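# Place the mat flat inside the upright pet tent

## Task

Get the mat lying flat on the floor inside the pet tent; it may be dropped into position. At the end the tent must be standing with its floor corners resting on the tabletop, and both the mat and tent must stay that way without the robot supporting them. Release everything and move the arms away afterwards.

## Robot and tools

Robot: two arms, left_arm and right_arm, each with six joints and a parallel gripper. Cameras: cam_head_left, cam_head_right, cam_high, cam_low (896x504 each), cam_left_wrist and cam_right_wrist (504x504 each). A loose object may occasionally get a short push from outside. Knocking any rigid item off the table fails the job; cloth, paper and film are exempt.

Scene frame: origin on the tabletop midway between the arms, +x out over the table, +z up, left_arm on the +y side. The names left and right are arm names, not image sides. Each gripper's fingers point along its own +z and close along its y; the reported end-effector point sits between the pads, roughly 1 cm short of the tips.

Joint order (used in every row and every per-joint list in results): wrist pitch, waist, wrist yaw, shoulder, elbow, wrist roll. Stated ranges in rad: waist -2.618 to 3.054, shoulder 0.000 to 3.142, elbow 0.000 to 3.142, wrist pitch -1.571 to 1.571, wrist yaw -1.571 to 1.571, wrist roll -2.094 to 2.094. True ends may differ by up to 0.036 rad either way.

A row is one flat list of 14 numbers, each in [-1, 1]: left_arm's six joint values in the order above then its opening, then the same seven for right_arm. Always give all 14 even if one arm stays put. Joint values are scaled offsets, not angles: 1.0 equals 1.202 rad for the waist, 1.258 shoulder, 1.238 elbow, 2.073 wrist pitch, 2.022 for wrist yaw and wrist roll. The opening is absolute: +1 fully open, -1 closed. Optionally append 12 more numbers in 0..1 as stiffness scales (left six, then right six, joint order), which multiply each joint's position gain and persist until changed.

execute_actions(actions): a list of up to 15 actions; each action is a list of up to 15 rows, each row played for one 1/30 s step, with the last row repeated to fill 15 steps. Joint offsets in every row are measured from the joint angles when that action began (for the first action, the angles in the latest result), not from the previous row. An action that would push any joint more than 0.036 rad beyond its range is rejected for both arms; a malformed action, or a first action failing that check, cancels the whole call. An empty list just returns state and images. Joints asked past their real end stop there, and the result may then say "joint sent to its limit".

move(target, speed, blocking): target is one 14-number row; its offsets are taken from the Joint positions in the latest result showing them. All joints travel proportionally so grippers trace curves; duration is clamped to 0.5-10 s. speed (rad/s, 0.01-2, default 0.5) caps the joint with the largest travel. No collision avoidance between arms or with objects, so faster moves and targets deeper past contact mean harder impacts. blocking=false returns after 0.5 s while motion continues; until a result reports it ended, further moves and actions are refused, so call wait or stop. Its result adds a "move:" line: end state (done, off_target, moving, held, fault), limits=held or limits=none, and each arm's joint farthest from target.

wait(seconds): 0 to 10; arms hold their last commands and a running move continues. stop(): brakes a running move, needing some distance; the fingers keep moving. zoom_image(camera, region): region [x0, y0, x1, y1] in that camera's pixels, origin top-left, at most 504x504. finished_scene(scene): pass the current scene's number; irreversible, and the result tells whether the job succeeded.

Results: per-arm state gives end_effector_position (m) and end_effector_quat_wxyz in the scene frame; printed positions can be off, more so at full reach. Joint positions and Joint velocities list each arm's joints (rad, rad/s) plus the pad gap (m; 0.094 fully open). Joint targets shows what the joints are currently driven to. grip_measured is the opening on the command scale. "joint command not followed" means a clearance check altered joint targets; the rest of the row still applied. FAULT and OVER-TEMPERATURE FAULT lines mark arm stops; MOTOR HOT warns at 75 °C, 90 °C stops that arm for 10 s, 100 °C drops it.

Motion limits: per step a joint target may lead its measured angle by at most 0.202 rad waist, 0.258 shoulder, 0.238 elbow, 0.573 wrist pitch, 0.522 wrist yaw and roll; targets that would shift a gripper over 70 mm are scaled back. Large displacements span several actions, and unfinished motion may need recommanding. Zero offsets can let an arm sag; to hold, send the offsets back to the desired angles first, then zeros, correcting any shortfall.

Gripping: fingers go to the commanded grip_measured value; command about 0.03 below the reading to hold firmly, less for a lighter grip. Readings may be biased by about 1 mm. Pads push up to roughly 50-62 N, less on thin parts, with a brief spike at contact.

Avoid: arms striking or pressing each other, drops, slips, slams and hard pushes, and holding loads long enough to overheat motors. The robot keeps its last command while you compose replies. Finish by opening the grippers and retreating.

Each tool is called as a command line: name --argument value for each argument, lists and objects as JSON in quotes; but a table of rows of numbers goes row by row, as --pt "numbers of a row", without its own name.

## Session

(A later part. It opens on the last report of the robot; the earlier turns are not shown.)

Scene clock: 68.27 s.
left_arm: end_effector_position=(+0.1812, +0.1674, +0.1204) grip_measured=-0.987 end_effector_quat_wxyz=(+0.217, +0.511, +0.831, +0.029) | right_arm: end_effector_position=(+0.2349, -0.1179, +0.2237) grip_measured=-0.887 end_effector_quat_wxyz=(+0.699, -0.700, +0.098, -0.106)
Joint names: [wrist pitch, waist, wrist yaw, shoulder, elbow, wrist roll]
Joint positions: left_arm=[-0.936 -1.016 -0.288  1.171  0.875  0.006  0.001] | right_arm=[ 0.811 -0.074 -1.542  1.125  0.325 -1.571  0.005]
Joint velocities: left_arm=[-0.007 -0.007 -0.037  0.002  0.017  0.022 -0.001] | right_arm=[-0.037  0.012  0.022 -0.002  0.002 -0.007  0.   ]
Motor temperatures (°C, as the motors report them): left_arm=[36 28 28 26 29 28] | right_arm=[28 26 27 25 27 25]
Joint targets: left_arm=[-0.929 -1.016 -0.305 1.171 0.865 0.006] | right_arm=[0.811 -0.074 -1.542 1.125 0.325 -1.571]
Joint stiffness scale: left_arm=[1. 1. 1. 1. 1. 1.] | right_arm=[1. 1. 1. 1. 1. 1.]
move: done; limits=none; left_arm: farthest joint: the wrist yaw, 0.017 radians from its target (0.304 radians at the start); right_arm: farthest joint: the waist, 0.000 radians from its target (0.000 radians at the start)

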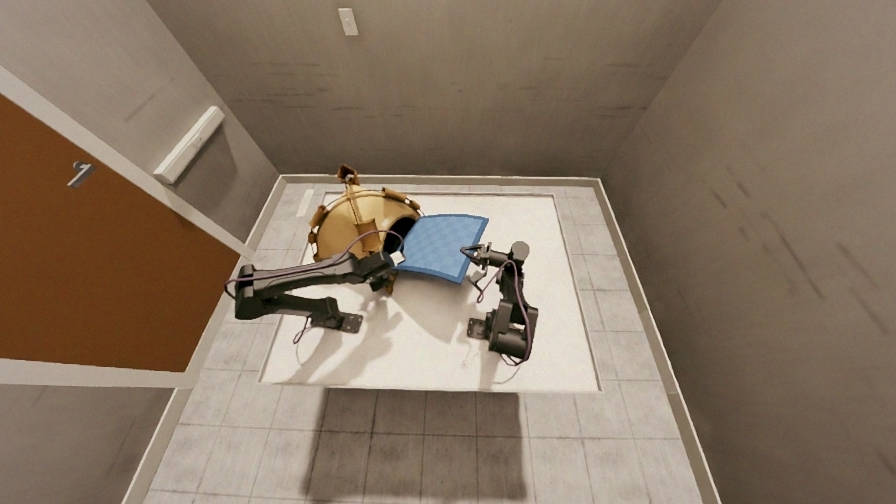

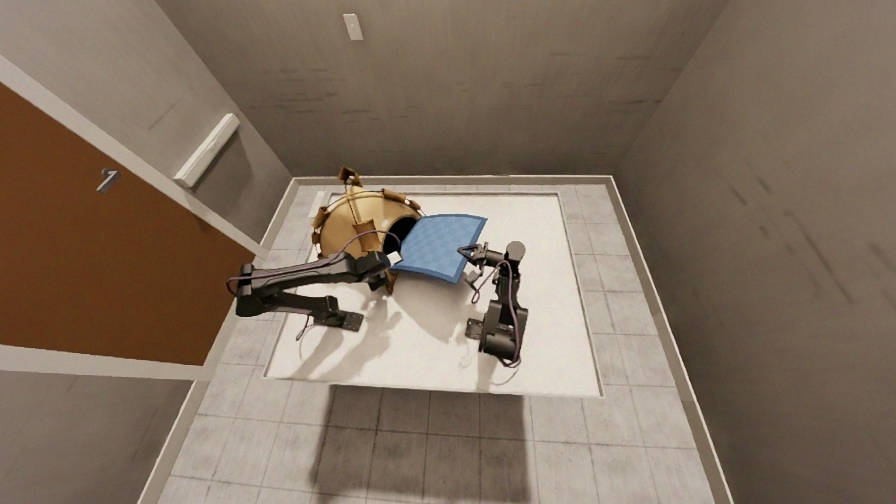

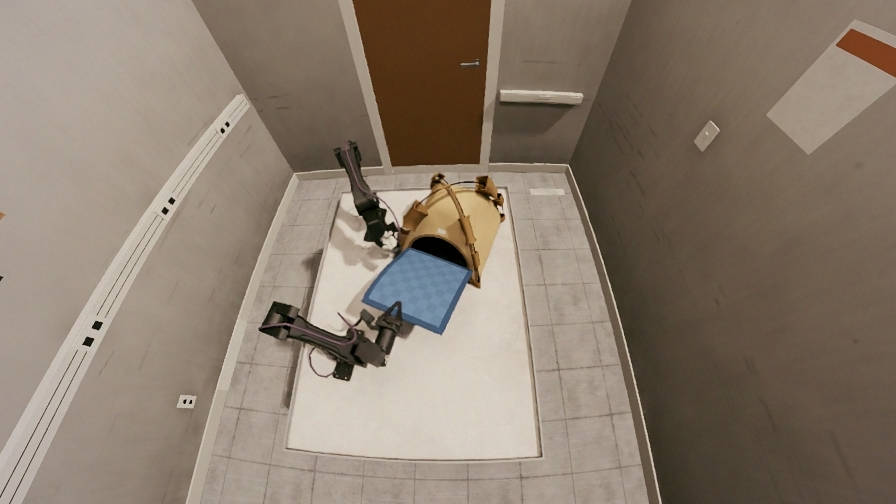

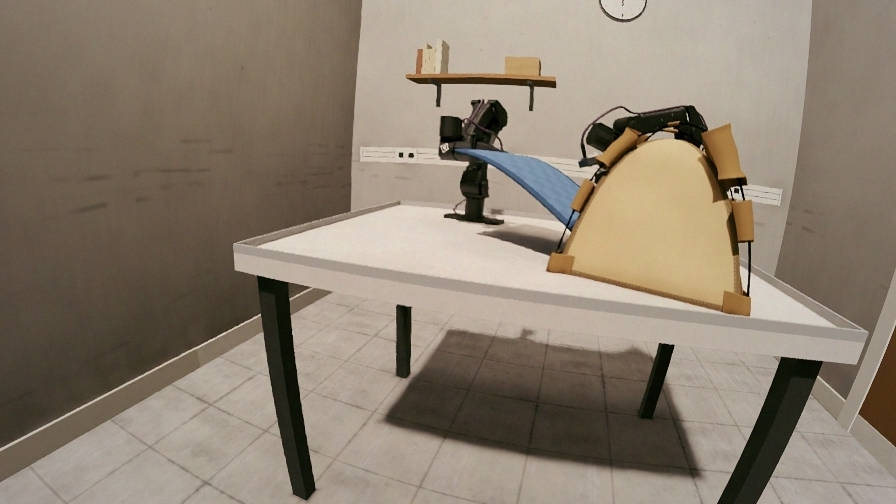

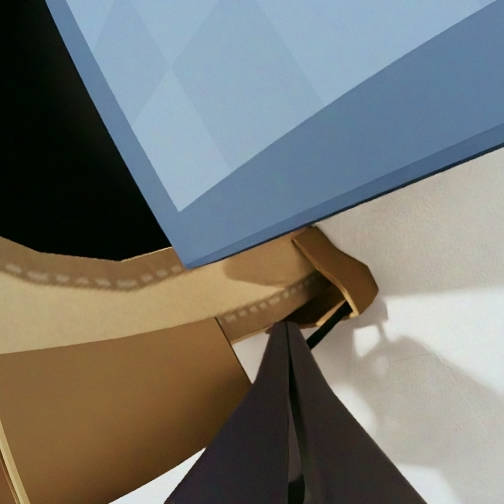

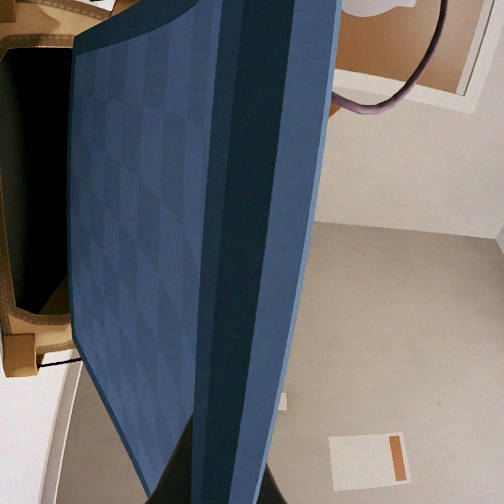

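move --target '[0.128,0.1,0.14,-0.536,-0.49,0,-1, 0,0,0,0,0,0,-0.915]' --speed 0.5

move --target '[0,0.365,0,0,0,0,-1, 0,0,0,0,0,0,-0.915]' --speed 0.4

zoom_image --camera "cam_head_right" --region '[280, 170, 530, 350]'

Scene clock: 71.63 s.
left_arm: end_effector_position=(+0.1341, +0.2072, +0.0532) grip_measured=-0.987 end_effector_quat_wxyz=(+0.284, +0.469, +0.822, -0.152) | right_arm: end_effector_position=(+0.2349, -0.1179, +0.2237) grip_measured=-0.887 end_effector_quat_wxyz=(+0.699, -0.700, +0.098, -0.106)
Joint names: [wrist pitch, waist, wrist yaw, shoulder, elbow, wrist roll]
Joint positions: left_arm=[-0.673 -0.907 -0.016  0.522  0.281  0.006  0.001] | right_arm=[ 0.811 -0.074 -1.542  1.125  0.325 -1.571  0.005]
Joint velocities: left_arm=[ 0.081 -0.002  0.007  0.007  0.022 -0.022 -0.001] | right_arm=[ 0.051 -0.017  0.051 -0.007 -0.007  0.051 -0.001]
Motor temperatures (°C, as the motors report them): left_arm=[36 28 28 26 29 28] | right_arm=[28 26 27 25 27 25]
Joint targets: left_arm=[-0.671 -0.896 -0.006 0.496 0.269 0.006] | right_arm=[0.811 -0.074 -1.542 1.125 0.325 -1.571]
Joint stiffness scale: left_arm=[1. 1. 1. 1. 1. 1.] | right_arm=[1. 1. 1. 1. 1. 1.]
move: off_target (left_arm); limits=none; left_arm: farthest joint: the shoulder, 0.025 radians from its target (0.674 radians at the start); right_arm: farthest joint: the waist, 0.000 radians from its target (0.000 radians at the start)

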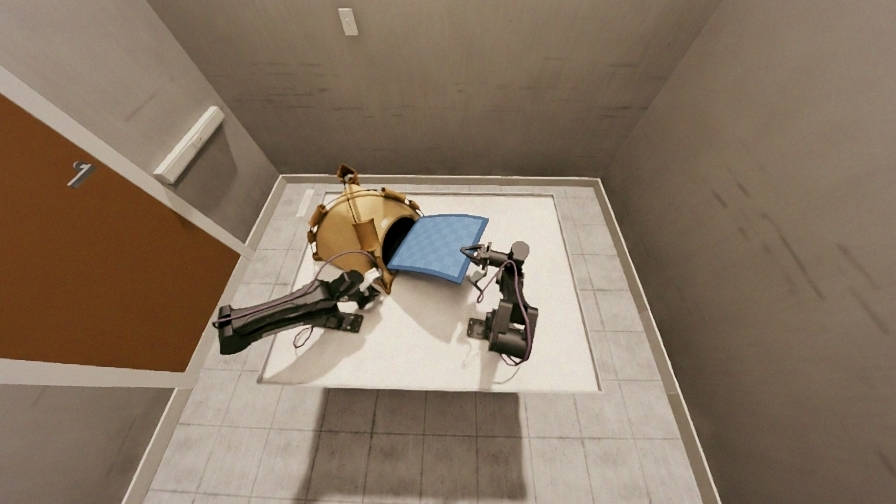

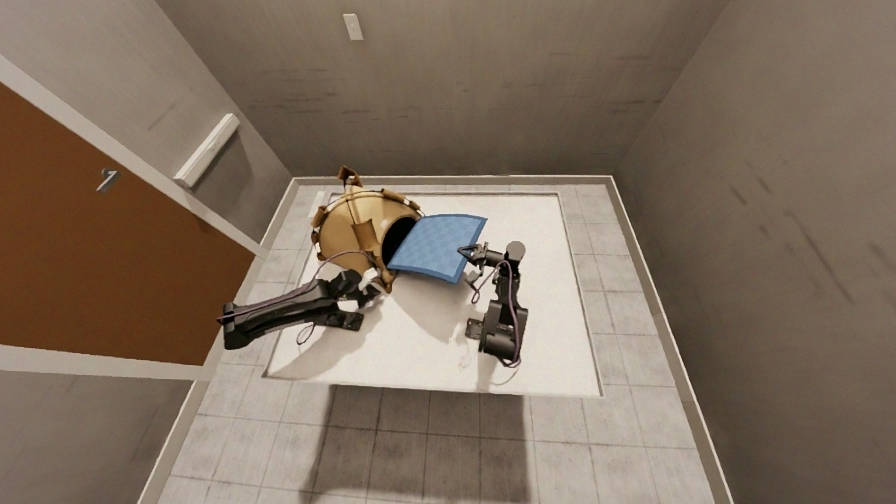

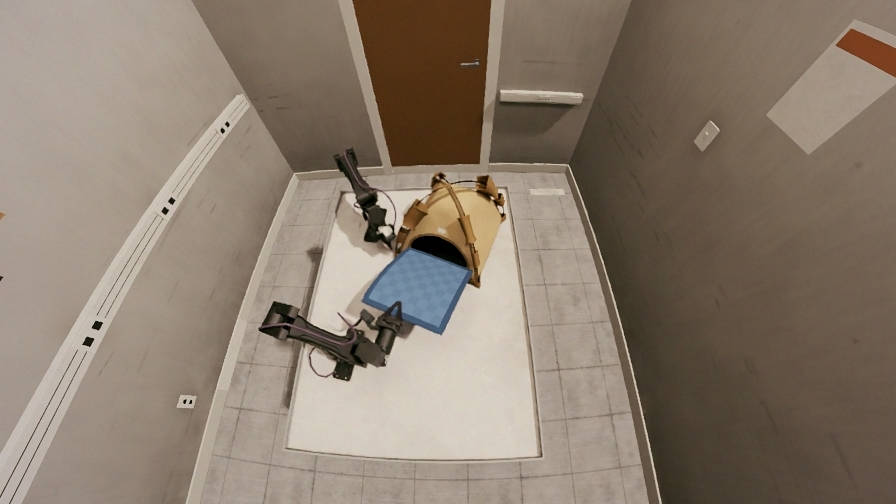

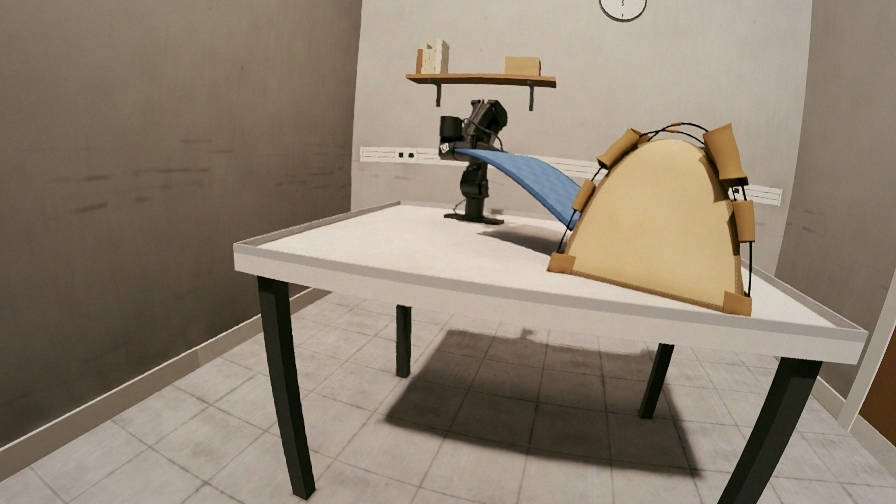

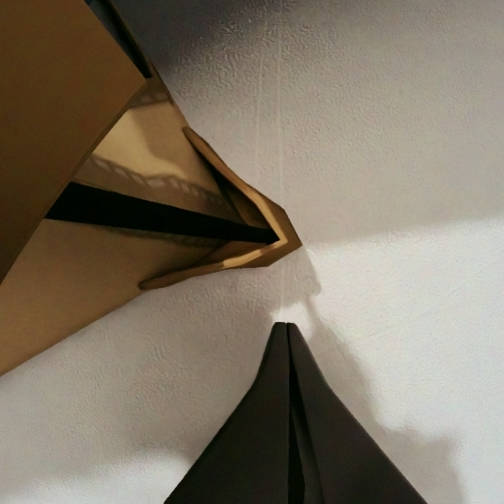

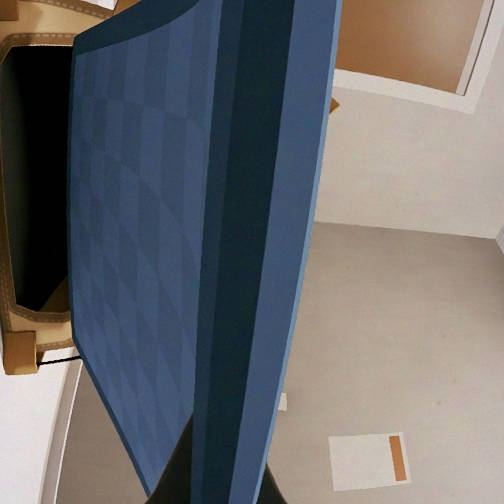

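Scene clock: 73.10 s.
left_arm: end_effector_position=(+0.1911, +0.2587, +0.0543) grip_measured=-0.987 end_effector_quat_wxyz=(+0.311, +0.306, +0.895, -0.097) | right_arm: end_effector_position=(+0.2349, -0.1179, +0.2237) grip_measured=-0.887 end_effector_quat_wxyz=(+0.699, -0.700, +0.098, -0.106)
Joint names: [wrist pitch, waist, wrist yaw, shoulder, elbow, wrist roll]
Joint positions: left_arm=[-0.666 -0.488  0.01   0.522  0.281  0.039  0.001] | right_arm=[ 0.811 -0.074 -1.542  1.125  0.325 -1.571  0.005]
Joint velocities: left_arm=[-0.007 -0.002 -0.037 -0.002  0.007 -0.022  0.   ] | right_arm=[ 0.007 -0.007 -0.022  0.007  0.007 -0.066  0.   ]
Motor temperatures (°C, as the motors report them): left_arm=[36 28 28 26 29 28] | right_arm=[28 26 27 25 27 25]
Joint targets: left_arm=[-0.673 -0.468 -0.016 0.522 0.281 0.006] | right_arm=[0.811 -0.074 -1.542 1.125 0.325 -1.571]
Joint stiffness scale: left_arm=[1. 1. 1. 1. 1. 1.] | right_arm=[1. 1. 1. 1. 1. 1.]
move: off_target (left_arm); limits=none; left_arm: farthest joint: the wrist roll, 0.033 radians from its target (0.000 radians at the start); right_arm: farthest joint: the waist, 0.000 radians from its target (0.000 radians at the start)

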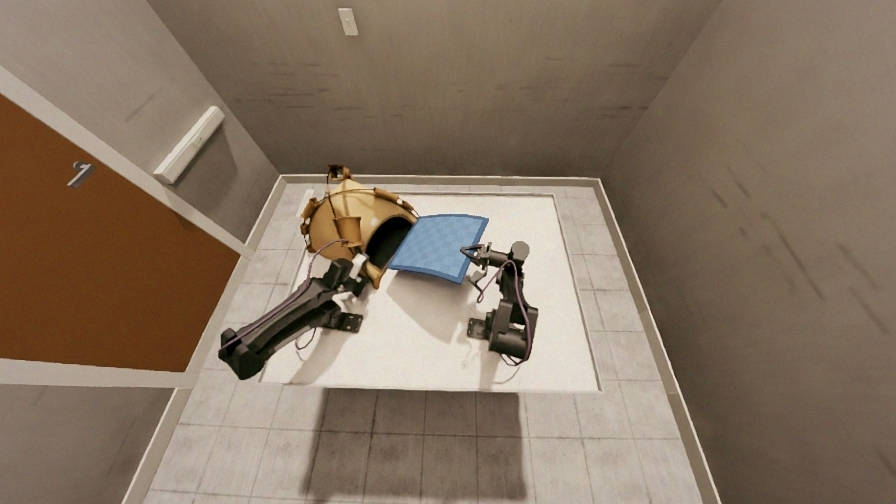

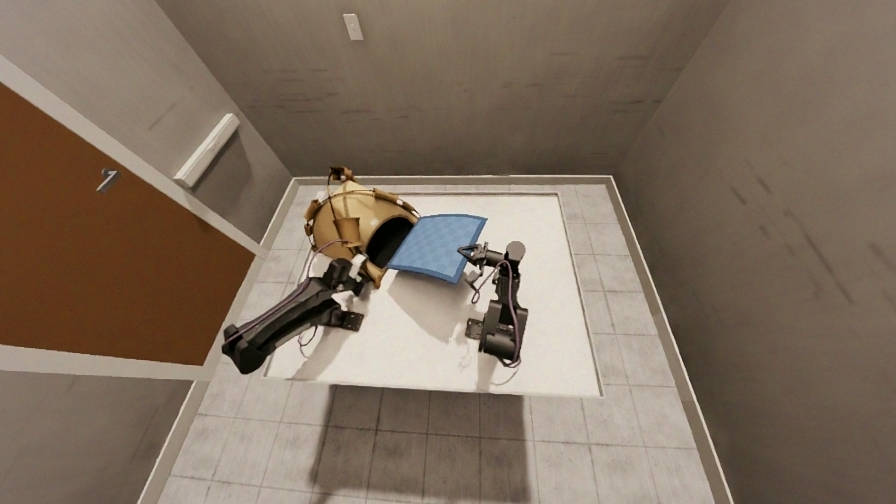

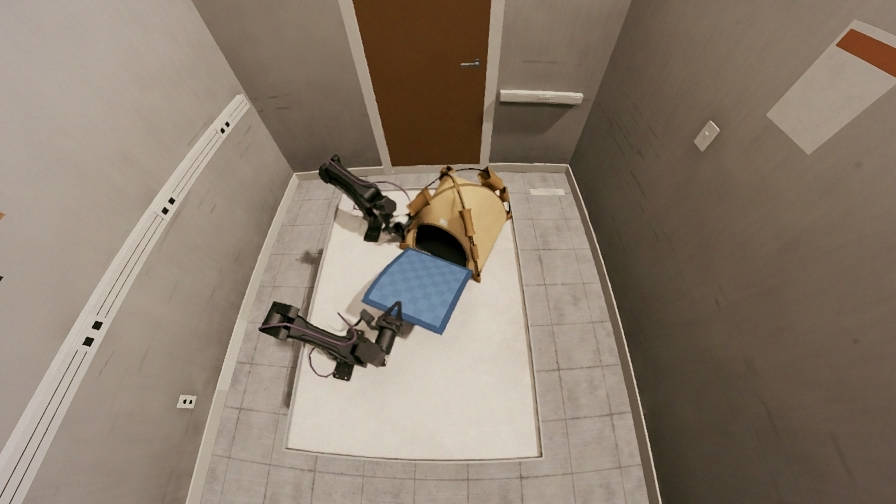

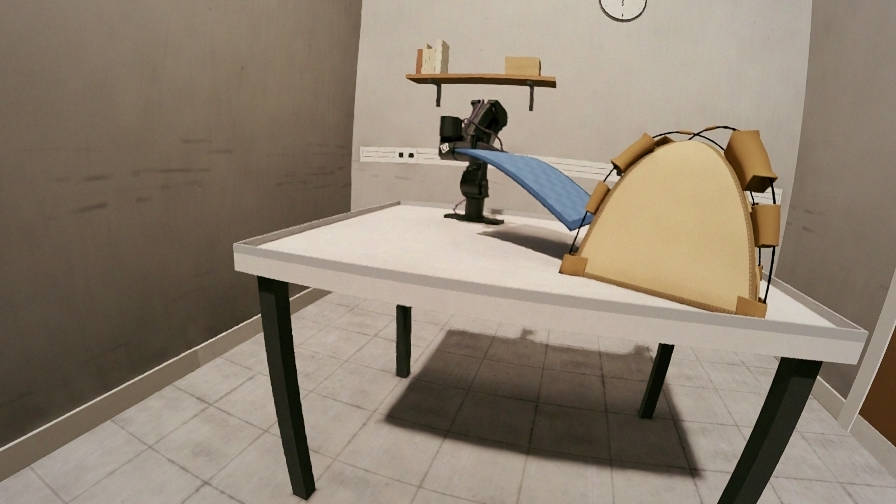

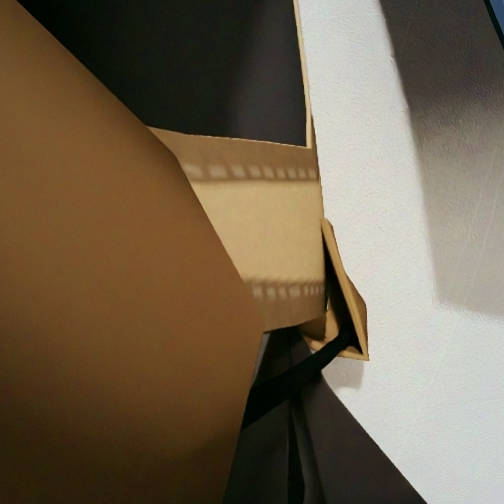

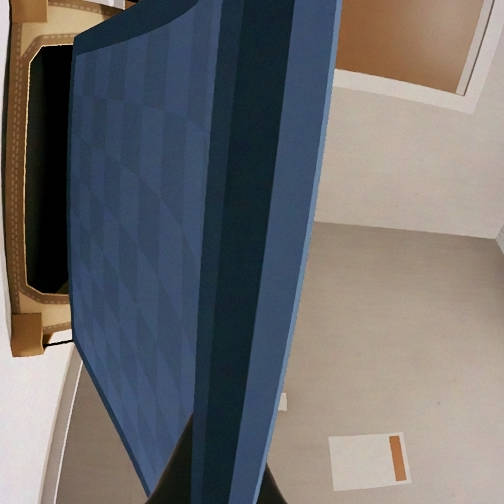

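Region (280, 170, 530, 350) of cam_head_right's 896x504 image, scaled by 2.016, with more detail than that image has; it fills the top 363 rows of this view, and the rest is white.

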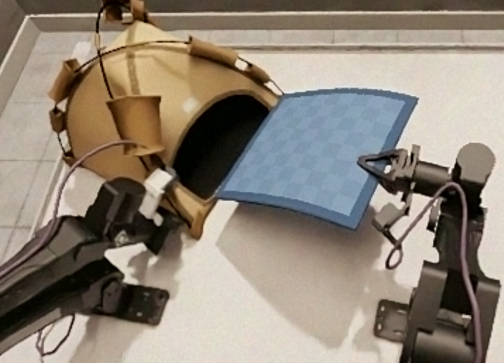

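move --target '[-0.1,-0.04,0,-0.1,0,0,-1, 0,0,0,0,0,0,-0.915]' --speed 0.2

Scene clock: 75.07 s.
left_arm: end_effector_position=(+0.1646, +0.2679, +0.0464) grip_measured=-0.987 end_effector_quat_wxyz=(+0.280, +0.336, +0.894, -0.094) | right_arm: end_effector_position=(+0.2349, -0.1179, +0.2237) grip_measured=-0.887 end_effector_quat_wxyz=(+0.699, -0.700, +0.098, -0.106)
Joint names: [wrist pitch, waist, wrist yaw, shoulder, elbow, wrist roll]
Joint positions: left_arm=[-0.834 -0.529  0.014  0.42   0.281  0.057  0.001] | right_arm=[ 0.811 -0.074 -1.542  1.125  0.325 -1.571  0.005]
Joint velocities: left_arm=[-0.051 -0.007  0.007 -0.012  0.007  0.066  0.001] | right_arm=[-0.007  0.007  0.022 -0.002 -0.007 -0.066  0.001]
Motor temperatures (°C, as the motors report them): left_arm=[36 28 28 26 29 28] | right_arm=[28 26 27 25 27 25]
Joint targets: left_arm=[-0.873 -0.536 0.010 0.396 0.281 0.039] | right_arm=[0.811 -0.074 -1.542 1.125 0.325 -1.571]
Joint stiffness scale: left_arm=[1. 1. 1. 1. 1. 1.] | right_arm=[1. 1. 1. 1. 1. 1.]
move: off_target (left_arm); limits=none; left_arm: farthest joint: the wrist pitch, 0.040 radians from its target (0.208 radians at the start); right_arm: farthest joint: the waist, 0.000 radians from its target (0.000 radians at the start)

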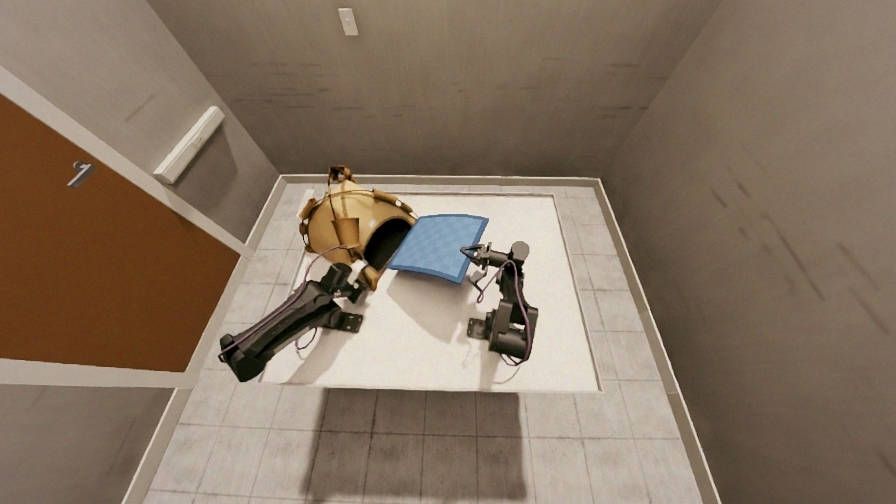

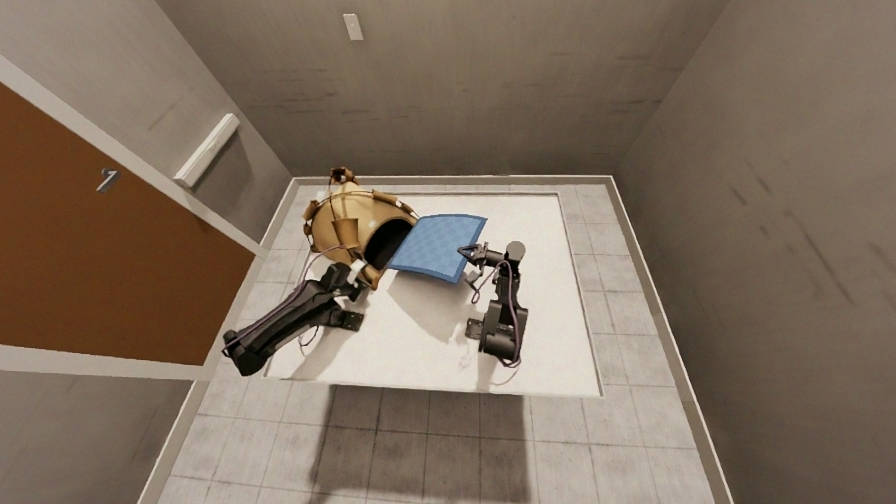

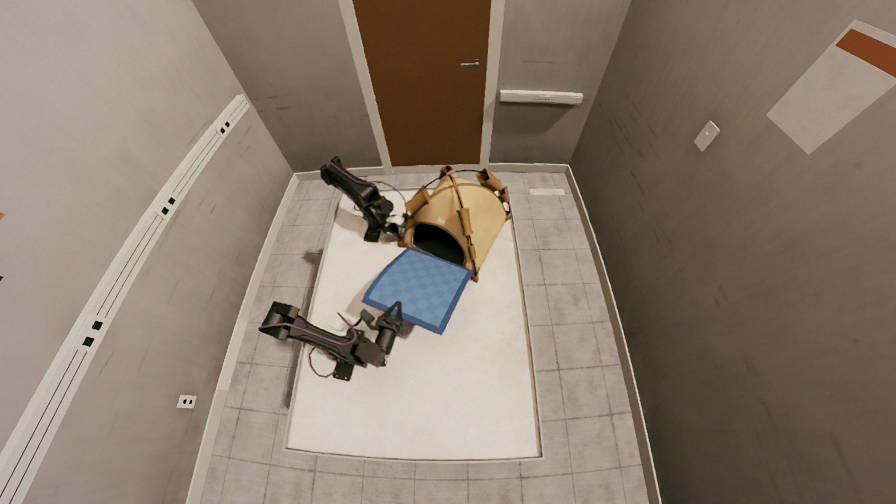

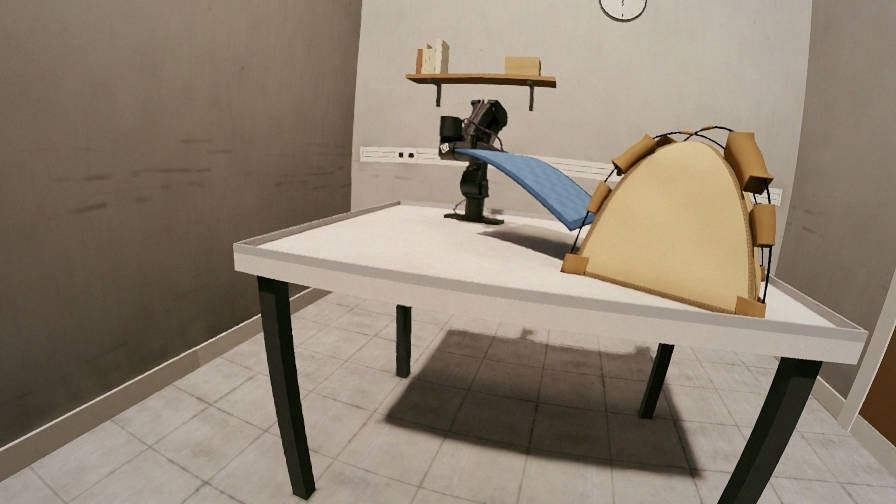

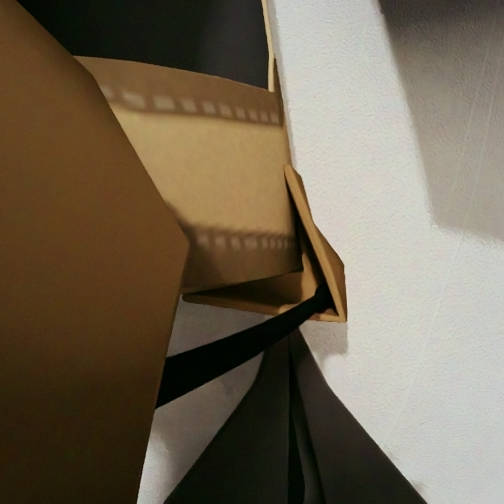

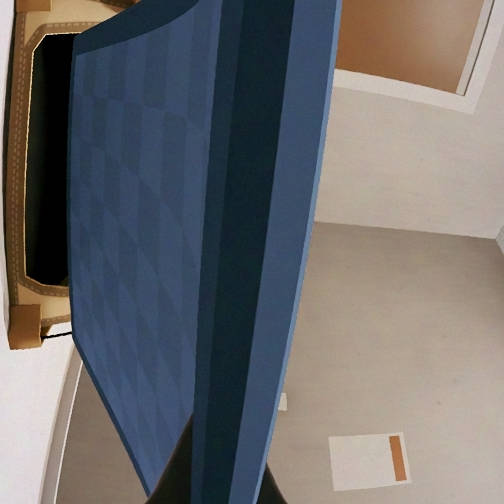

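execute_actions --actions '[]'

Scene clock: 77.00 s.
left_arm: end_effector_position=(+0.1645, +0.2680, +0.0464) grip_measured=-0.987 end_effector_quat_wxyz=(+0.279, +0.336, +0.894, -0.094) | right_arm: end_effector_position=(+0.2349, -0.1179, +0.2237) grip_measured=-0.887 end_effector_quat_wxyz=(+0.699, -0.700, +0.098, -0.106)
Joint names: [wrist pitch, waist, wrist yaw, shoulder, elbow, wrist roll]
Joint positions: left_arm=[-0.834 -0.529  0.014  0.42   0.281  0.057  0.001] | right_arm=[ 0.811 -0.074 -1.542  1.125  0.325 -1.571  0.005]
Joint velocities: left_arm=[-0.022 -0.017  0.007  0.007  0.007 -0.007 -0.001] | right_arm=[-0.022  0.002 -0.022 -0.012  0.007  0.037  0.   ]
Motor temperatures (°C, as the motors report them): left_arm=[35 28 28 26 29 28] | right_arm=[28 26 27 25 27 25]
Joint targets: left_arm=[-0.873 -0.536 0.010 0.396 0.281 0.039] | right_arm=[0.811 -0.074 -1.542 1.125 0.325 -1.571]
Joint stiffness scale: left_arm=[1. 1. 1. 1. 1. 1.] | right_arm=[1. 1. 1. 1. 1. 1.]

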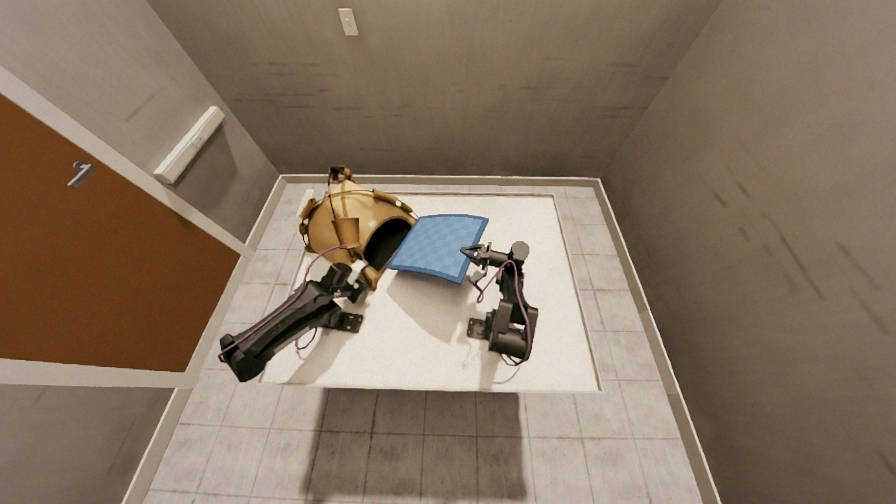

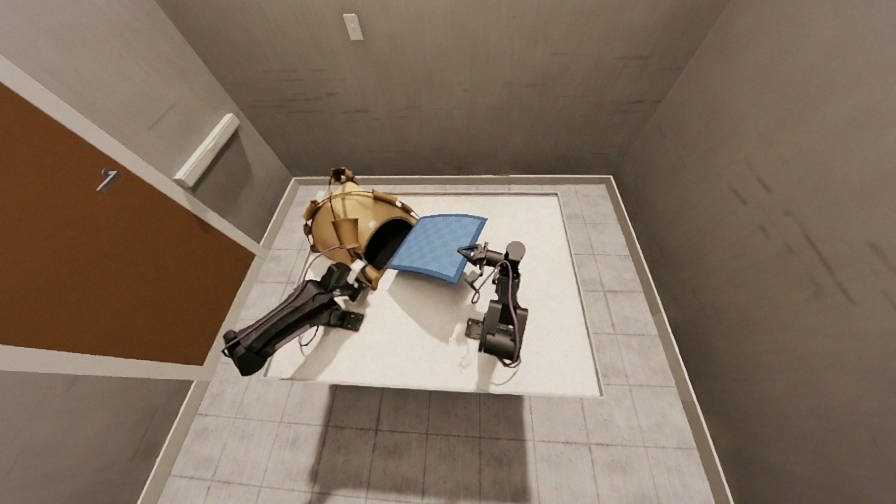

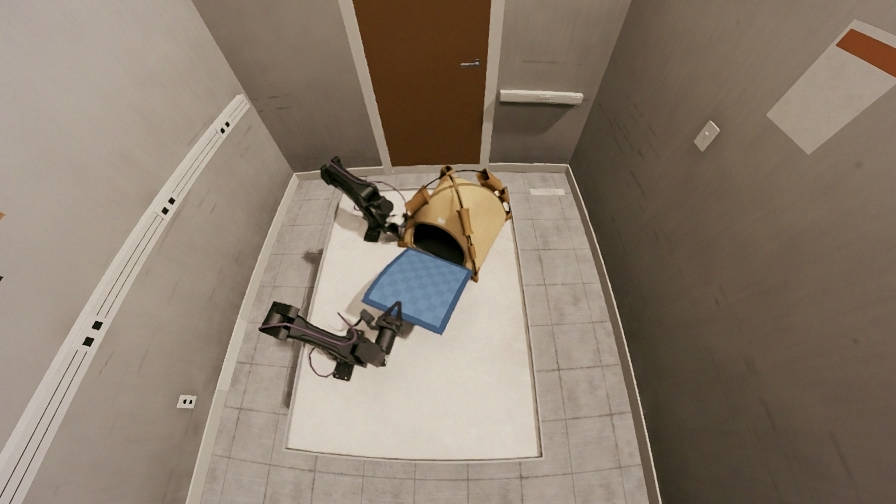

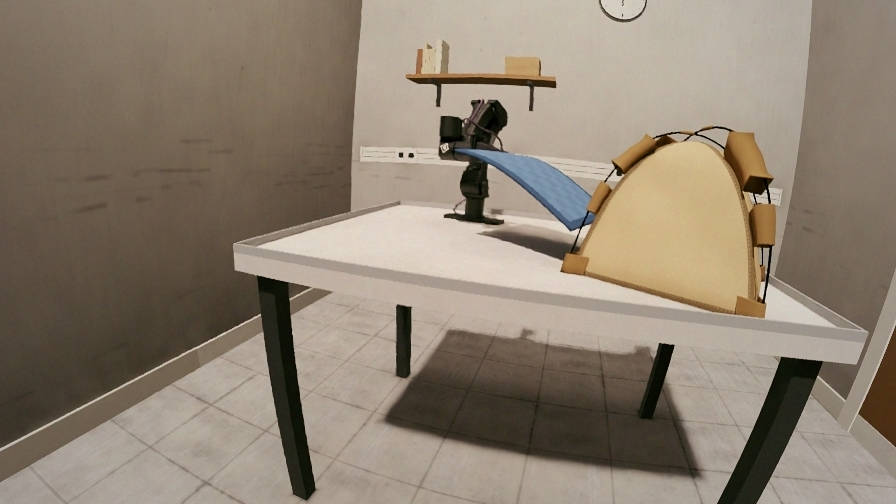

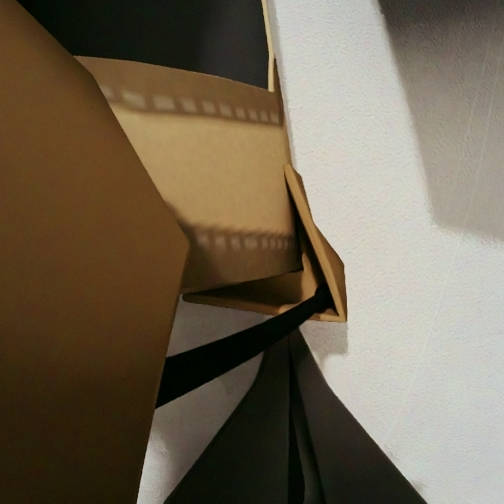

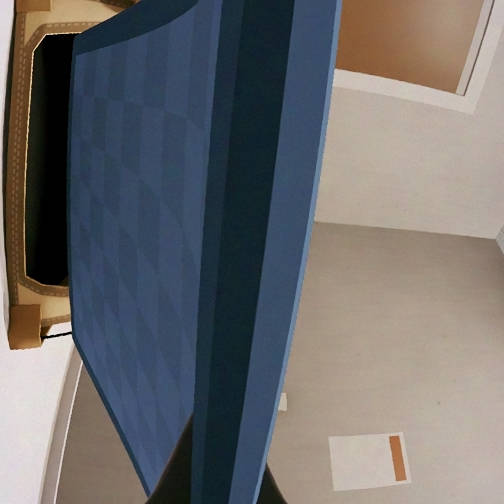

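move --target '[0,-0.4,0,0,0,0,-1,0,0,0,0,0,0,-0.915]' --speed 0.3

zoom_image --camera "cam_high" --region '[320,150,560,350]'

zoom_image --camera "cam_head_left" --region '[280,150,540,340]'

Scene clock: 79.33 s.
left_arm: end_effector_position=(+0.1029, +0.2178, +0.0472) grip_measured=-0.987 end_effector_quat_wxyz=(+0.253, +0.536, +0.790, -0.157) | right_arm: end_effector_position=(+0.2349, -0.1179, +0.2237) grip_measured=-0.887 end_effector_quat_wxyz=(+0.699, -0.700, +0.098, -0.106)
Joint names: [wrist pitch, waist, wrist yaw, shoulder, elbow, wrist roll]
Joint positions: left_arm=[-0.828 -1.     0.015  0.42   0.281  0.061  0.001] | right_arm=[ 0.811 -0.074 -1.542  1.125  0.325 -1.571  0.005]
Joint velocities: left_arm=[ 0.066 -0.012 -0.022 -0.002 -0.012  0.022  0.001] | right_arm=[-0.007 -0.012 -0.081 -0.017 -0.002 -0.051 -0.   ]
Motor temperatures (°C, as the motors report them): left_arm=[35 28 28 26 29 28] | right_arm=[28 26 27 25 27 25]
Joint targets: left_arm=[-0.834 -1.010 0.015 0.420 0.281 0.057] | right_arm=[0.811 -0.074 -1.542 1.125 0.325 -1.571]
Joint stiffness scale: left_arm=[1. 1. 1. 1. 1. 1.] | right_arm=[1. 1. 1. 1. 1. 1.]
move: done; limits=none; left_arm: farthest joint: the waist, 0.010 radians from its target (0.481 radians at the start); right_arm: farthest joint: the waist, 0.000 radians from its target (0.000 radians at the start)

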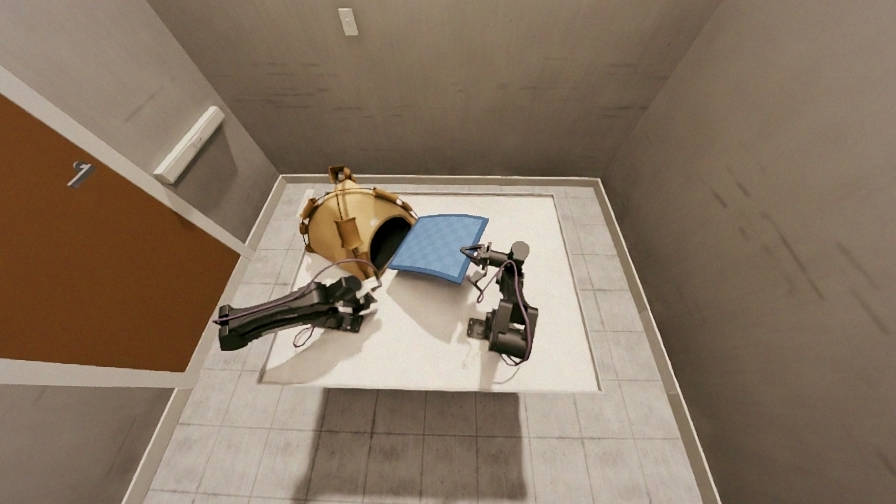

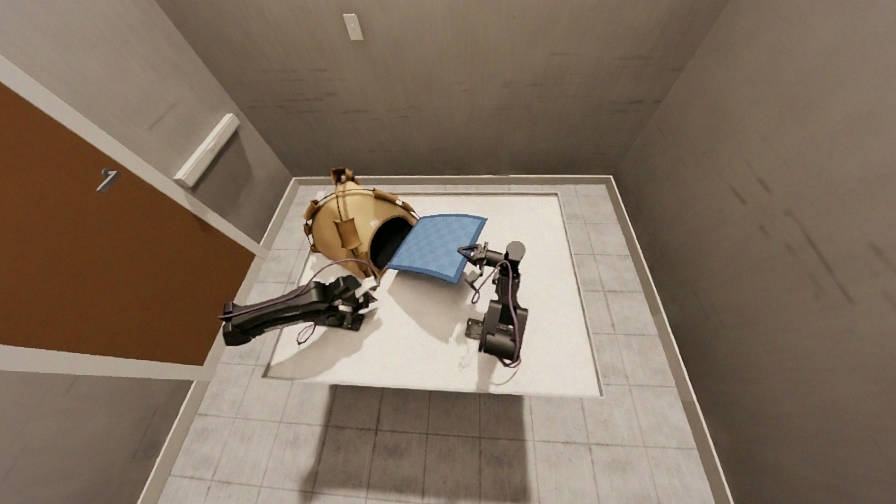

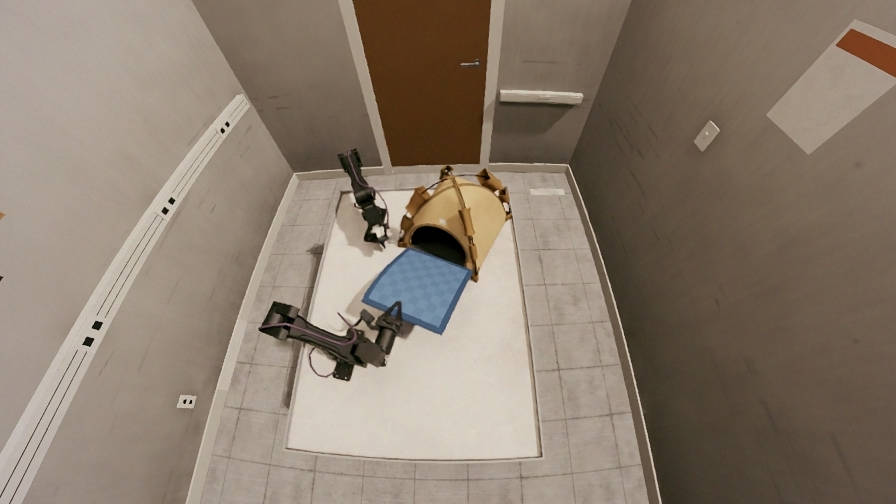

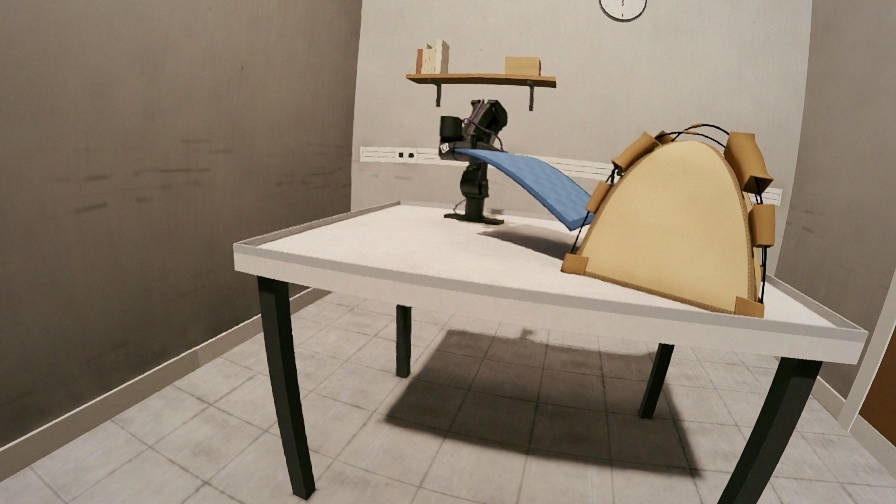

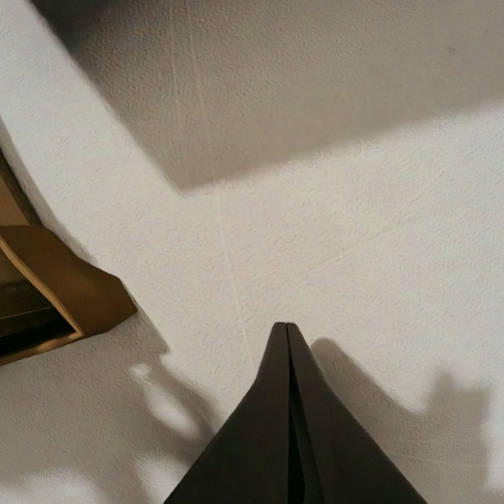

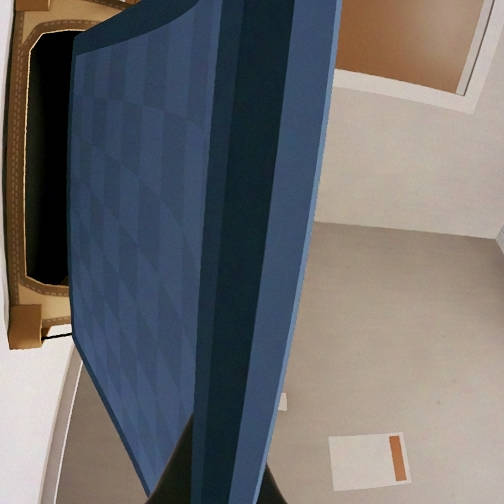

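Region (320, 150, 560, 350) of cam_high's 896x504 image, scaled by 2.100, with more detail than that image has.

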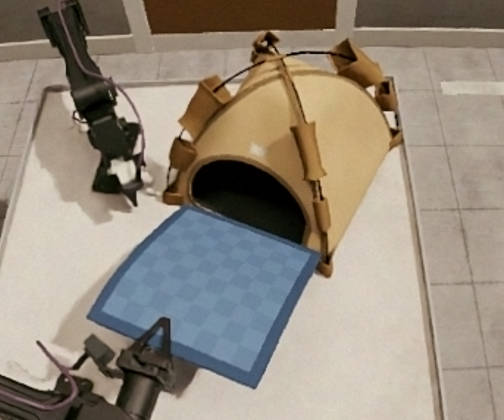

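Region (280, 150, 540, 340) of cam_head_left's 896x504 image, scaled by 1.938, with more detail than that image has; it fills the top 368 rows of this view, and the rest is white.

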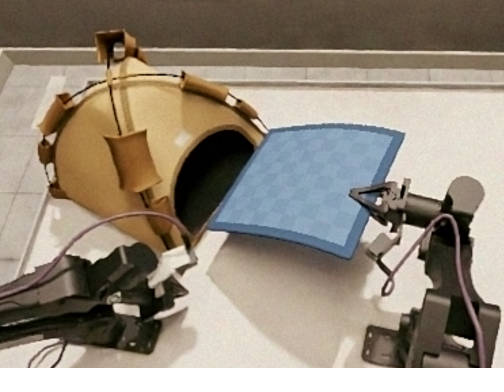

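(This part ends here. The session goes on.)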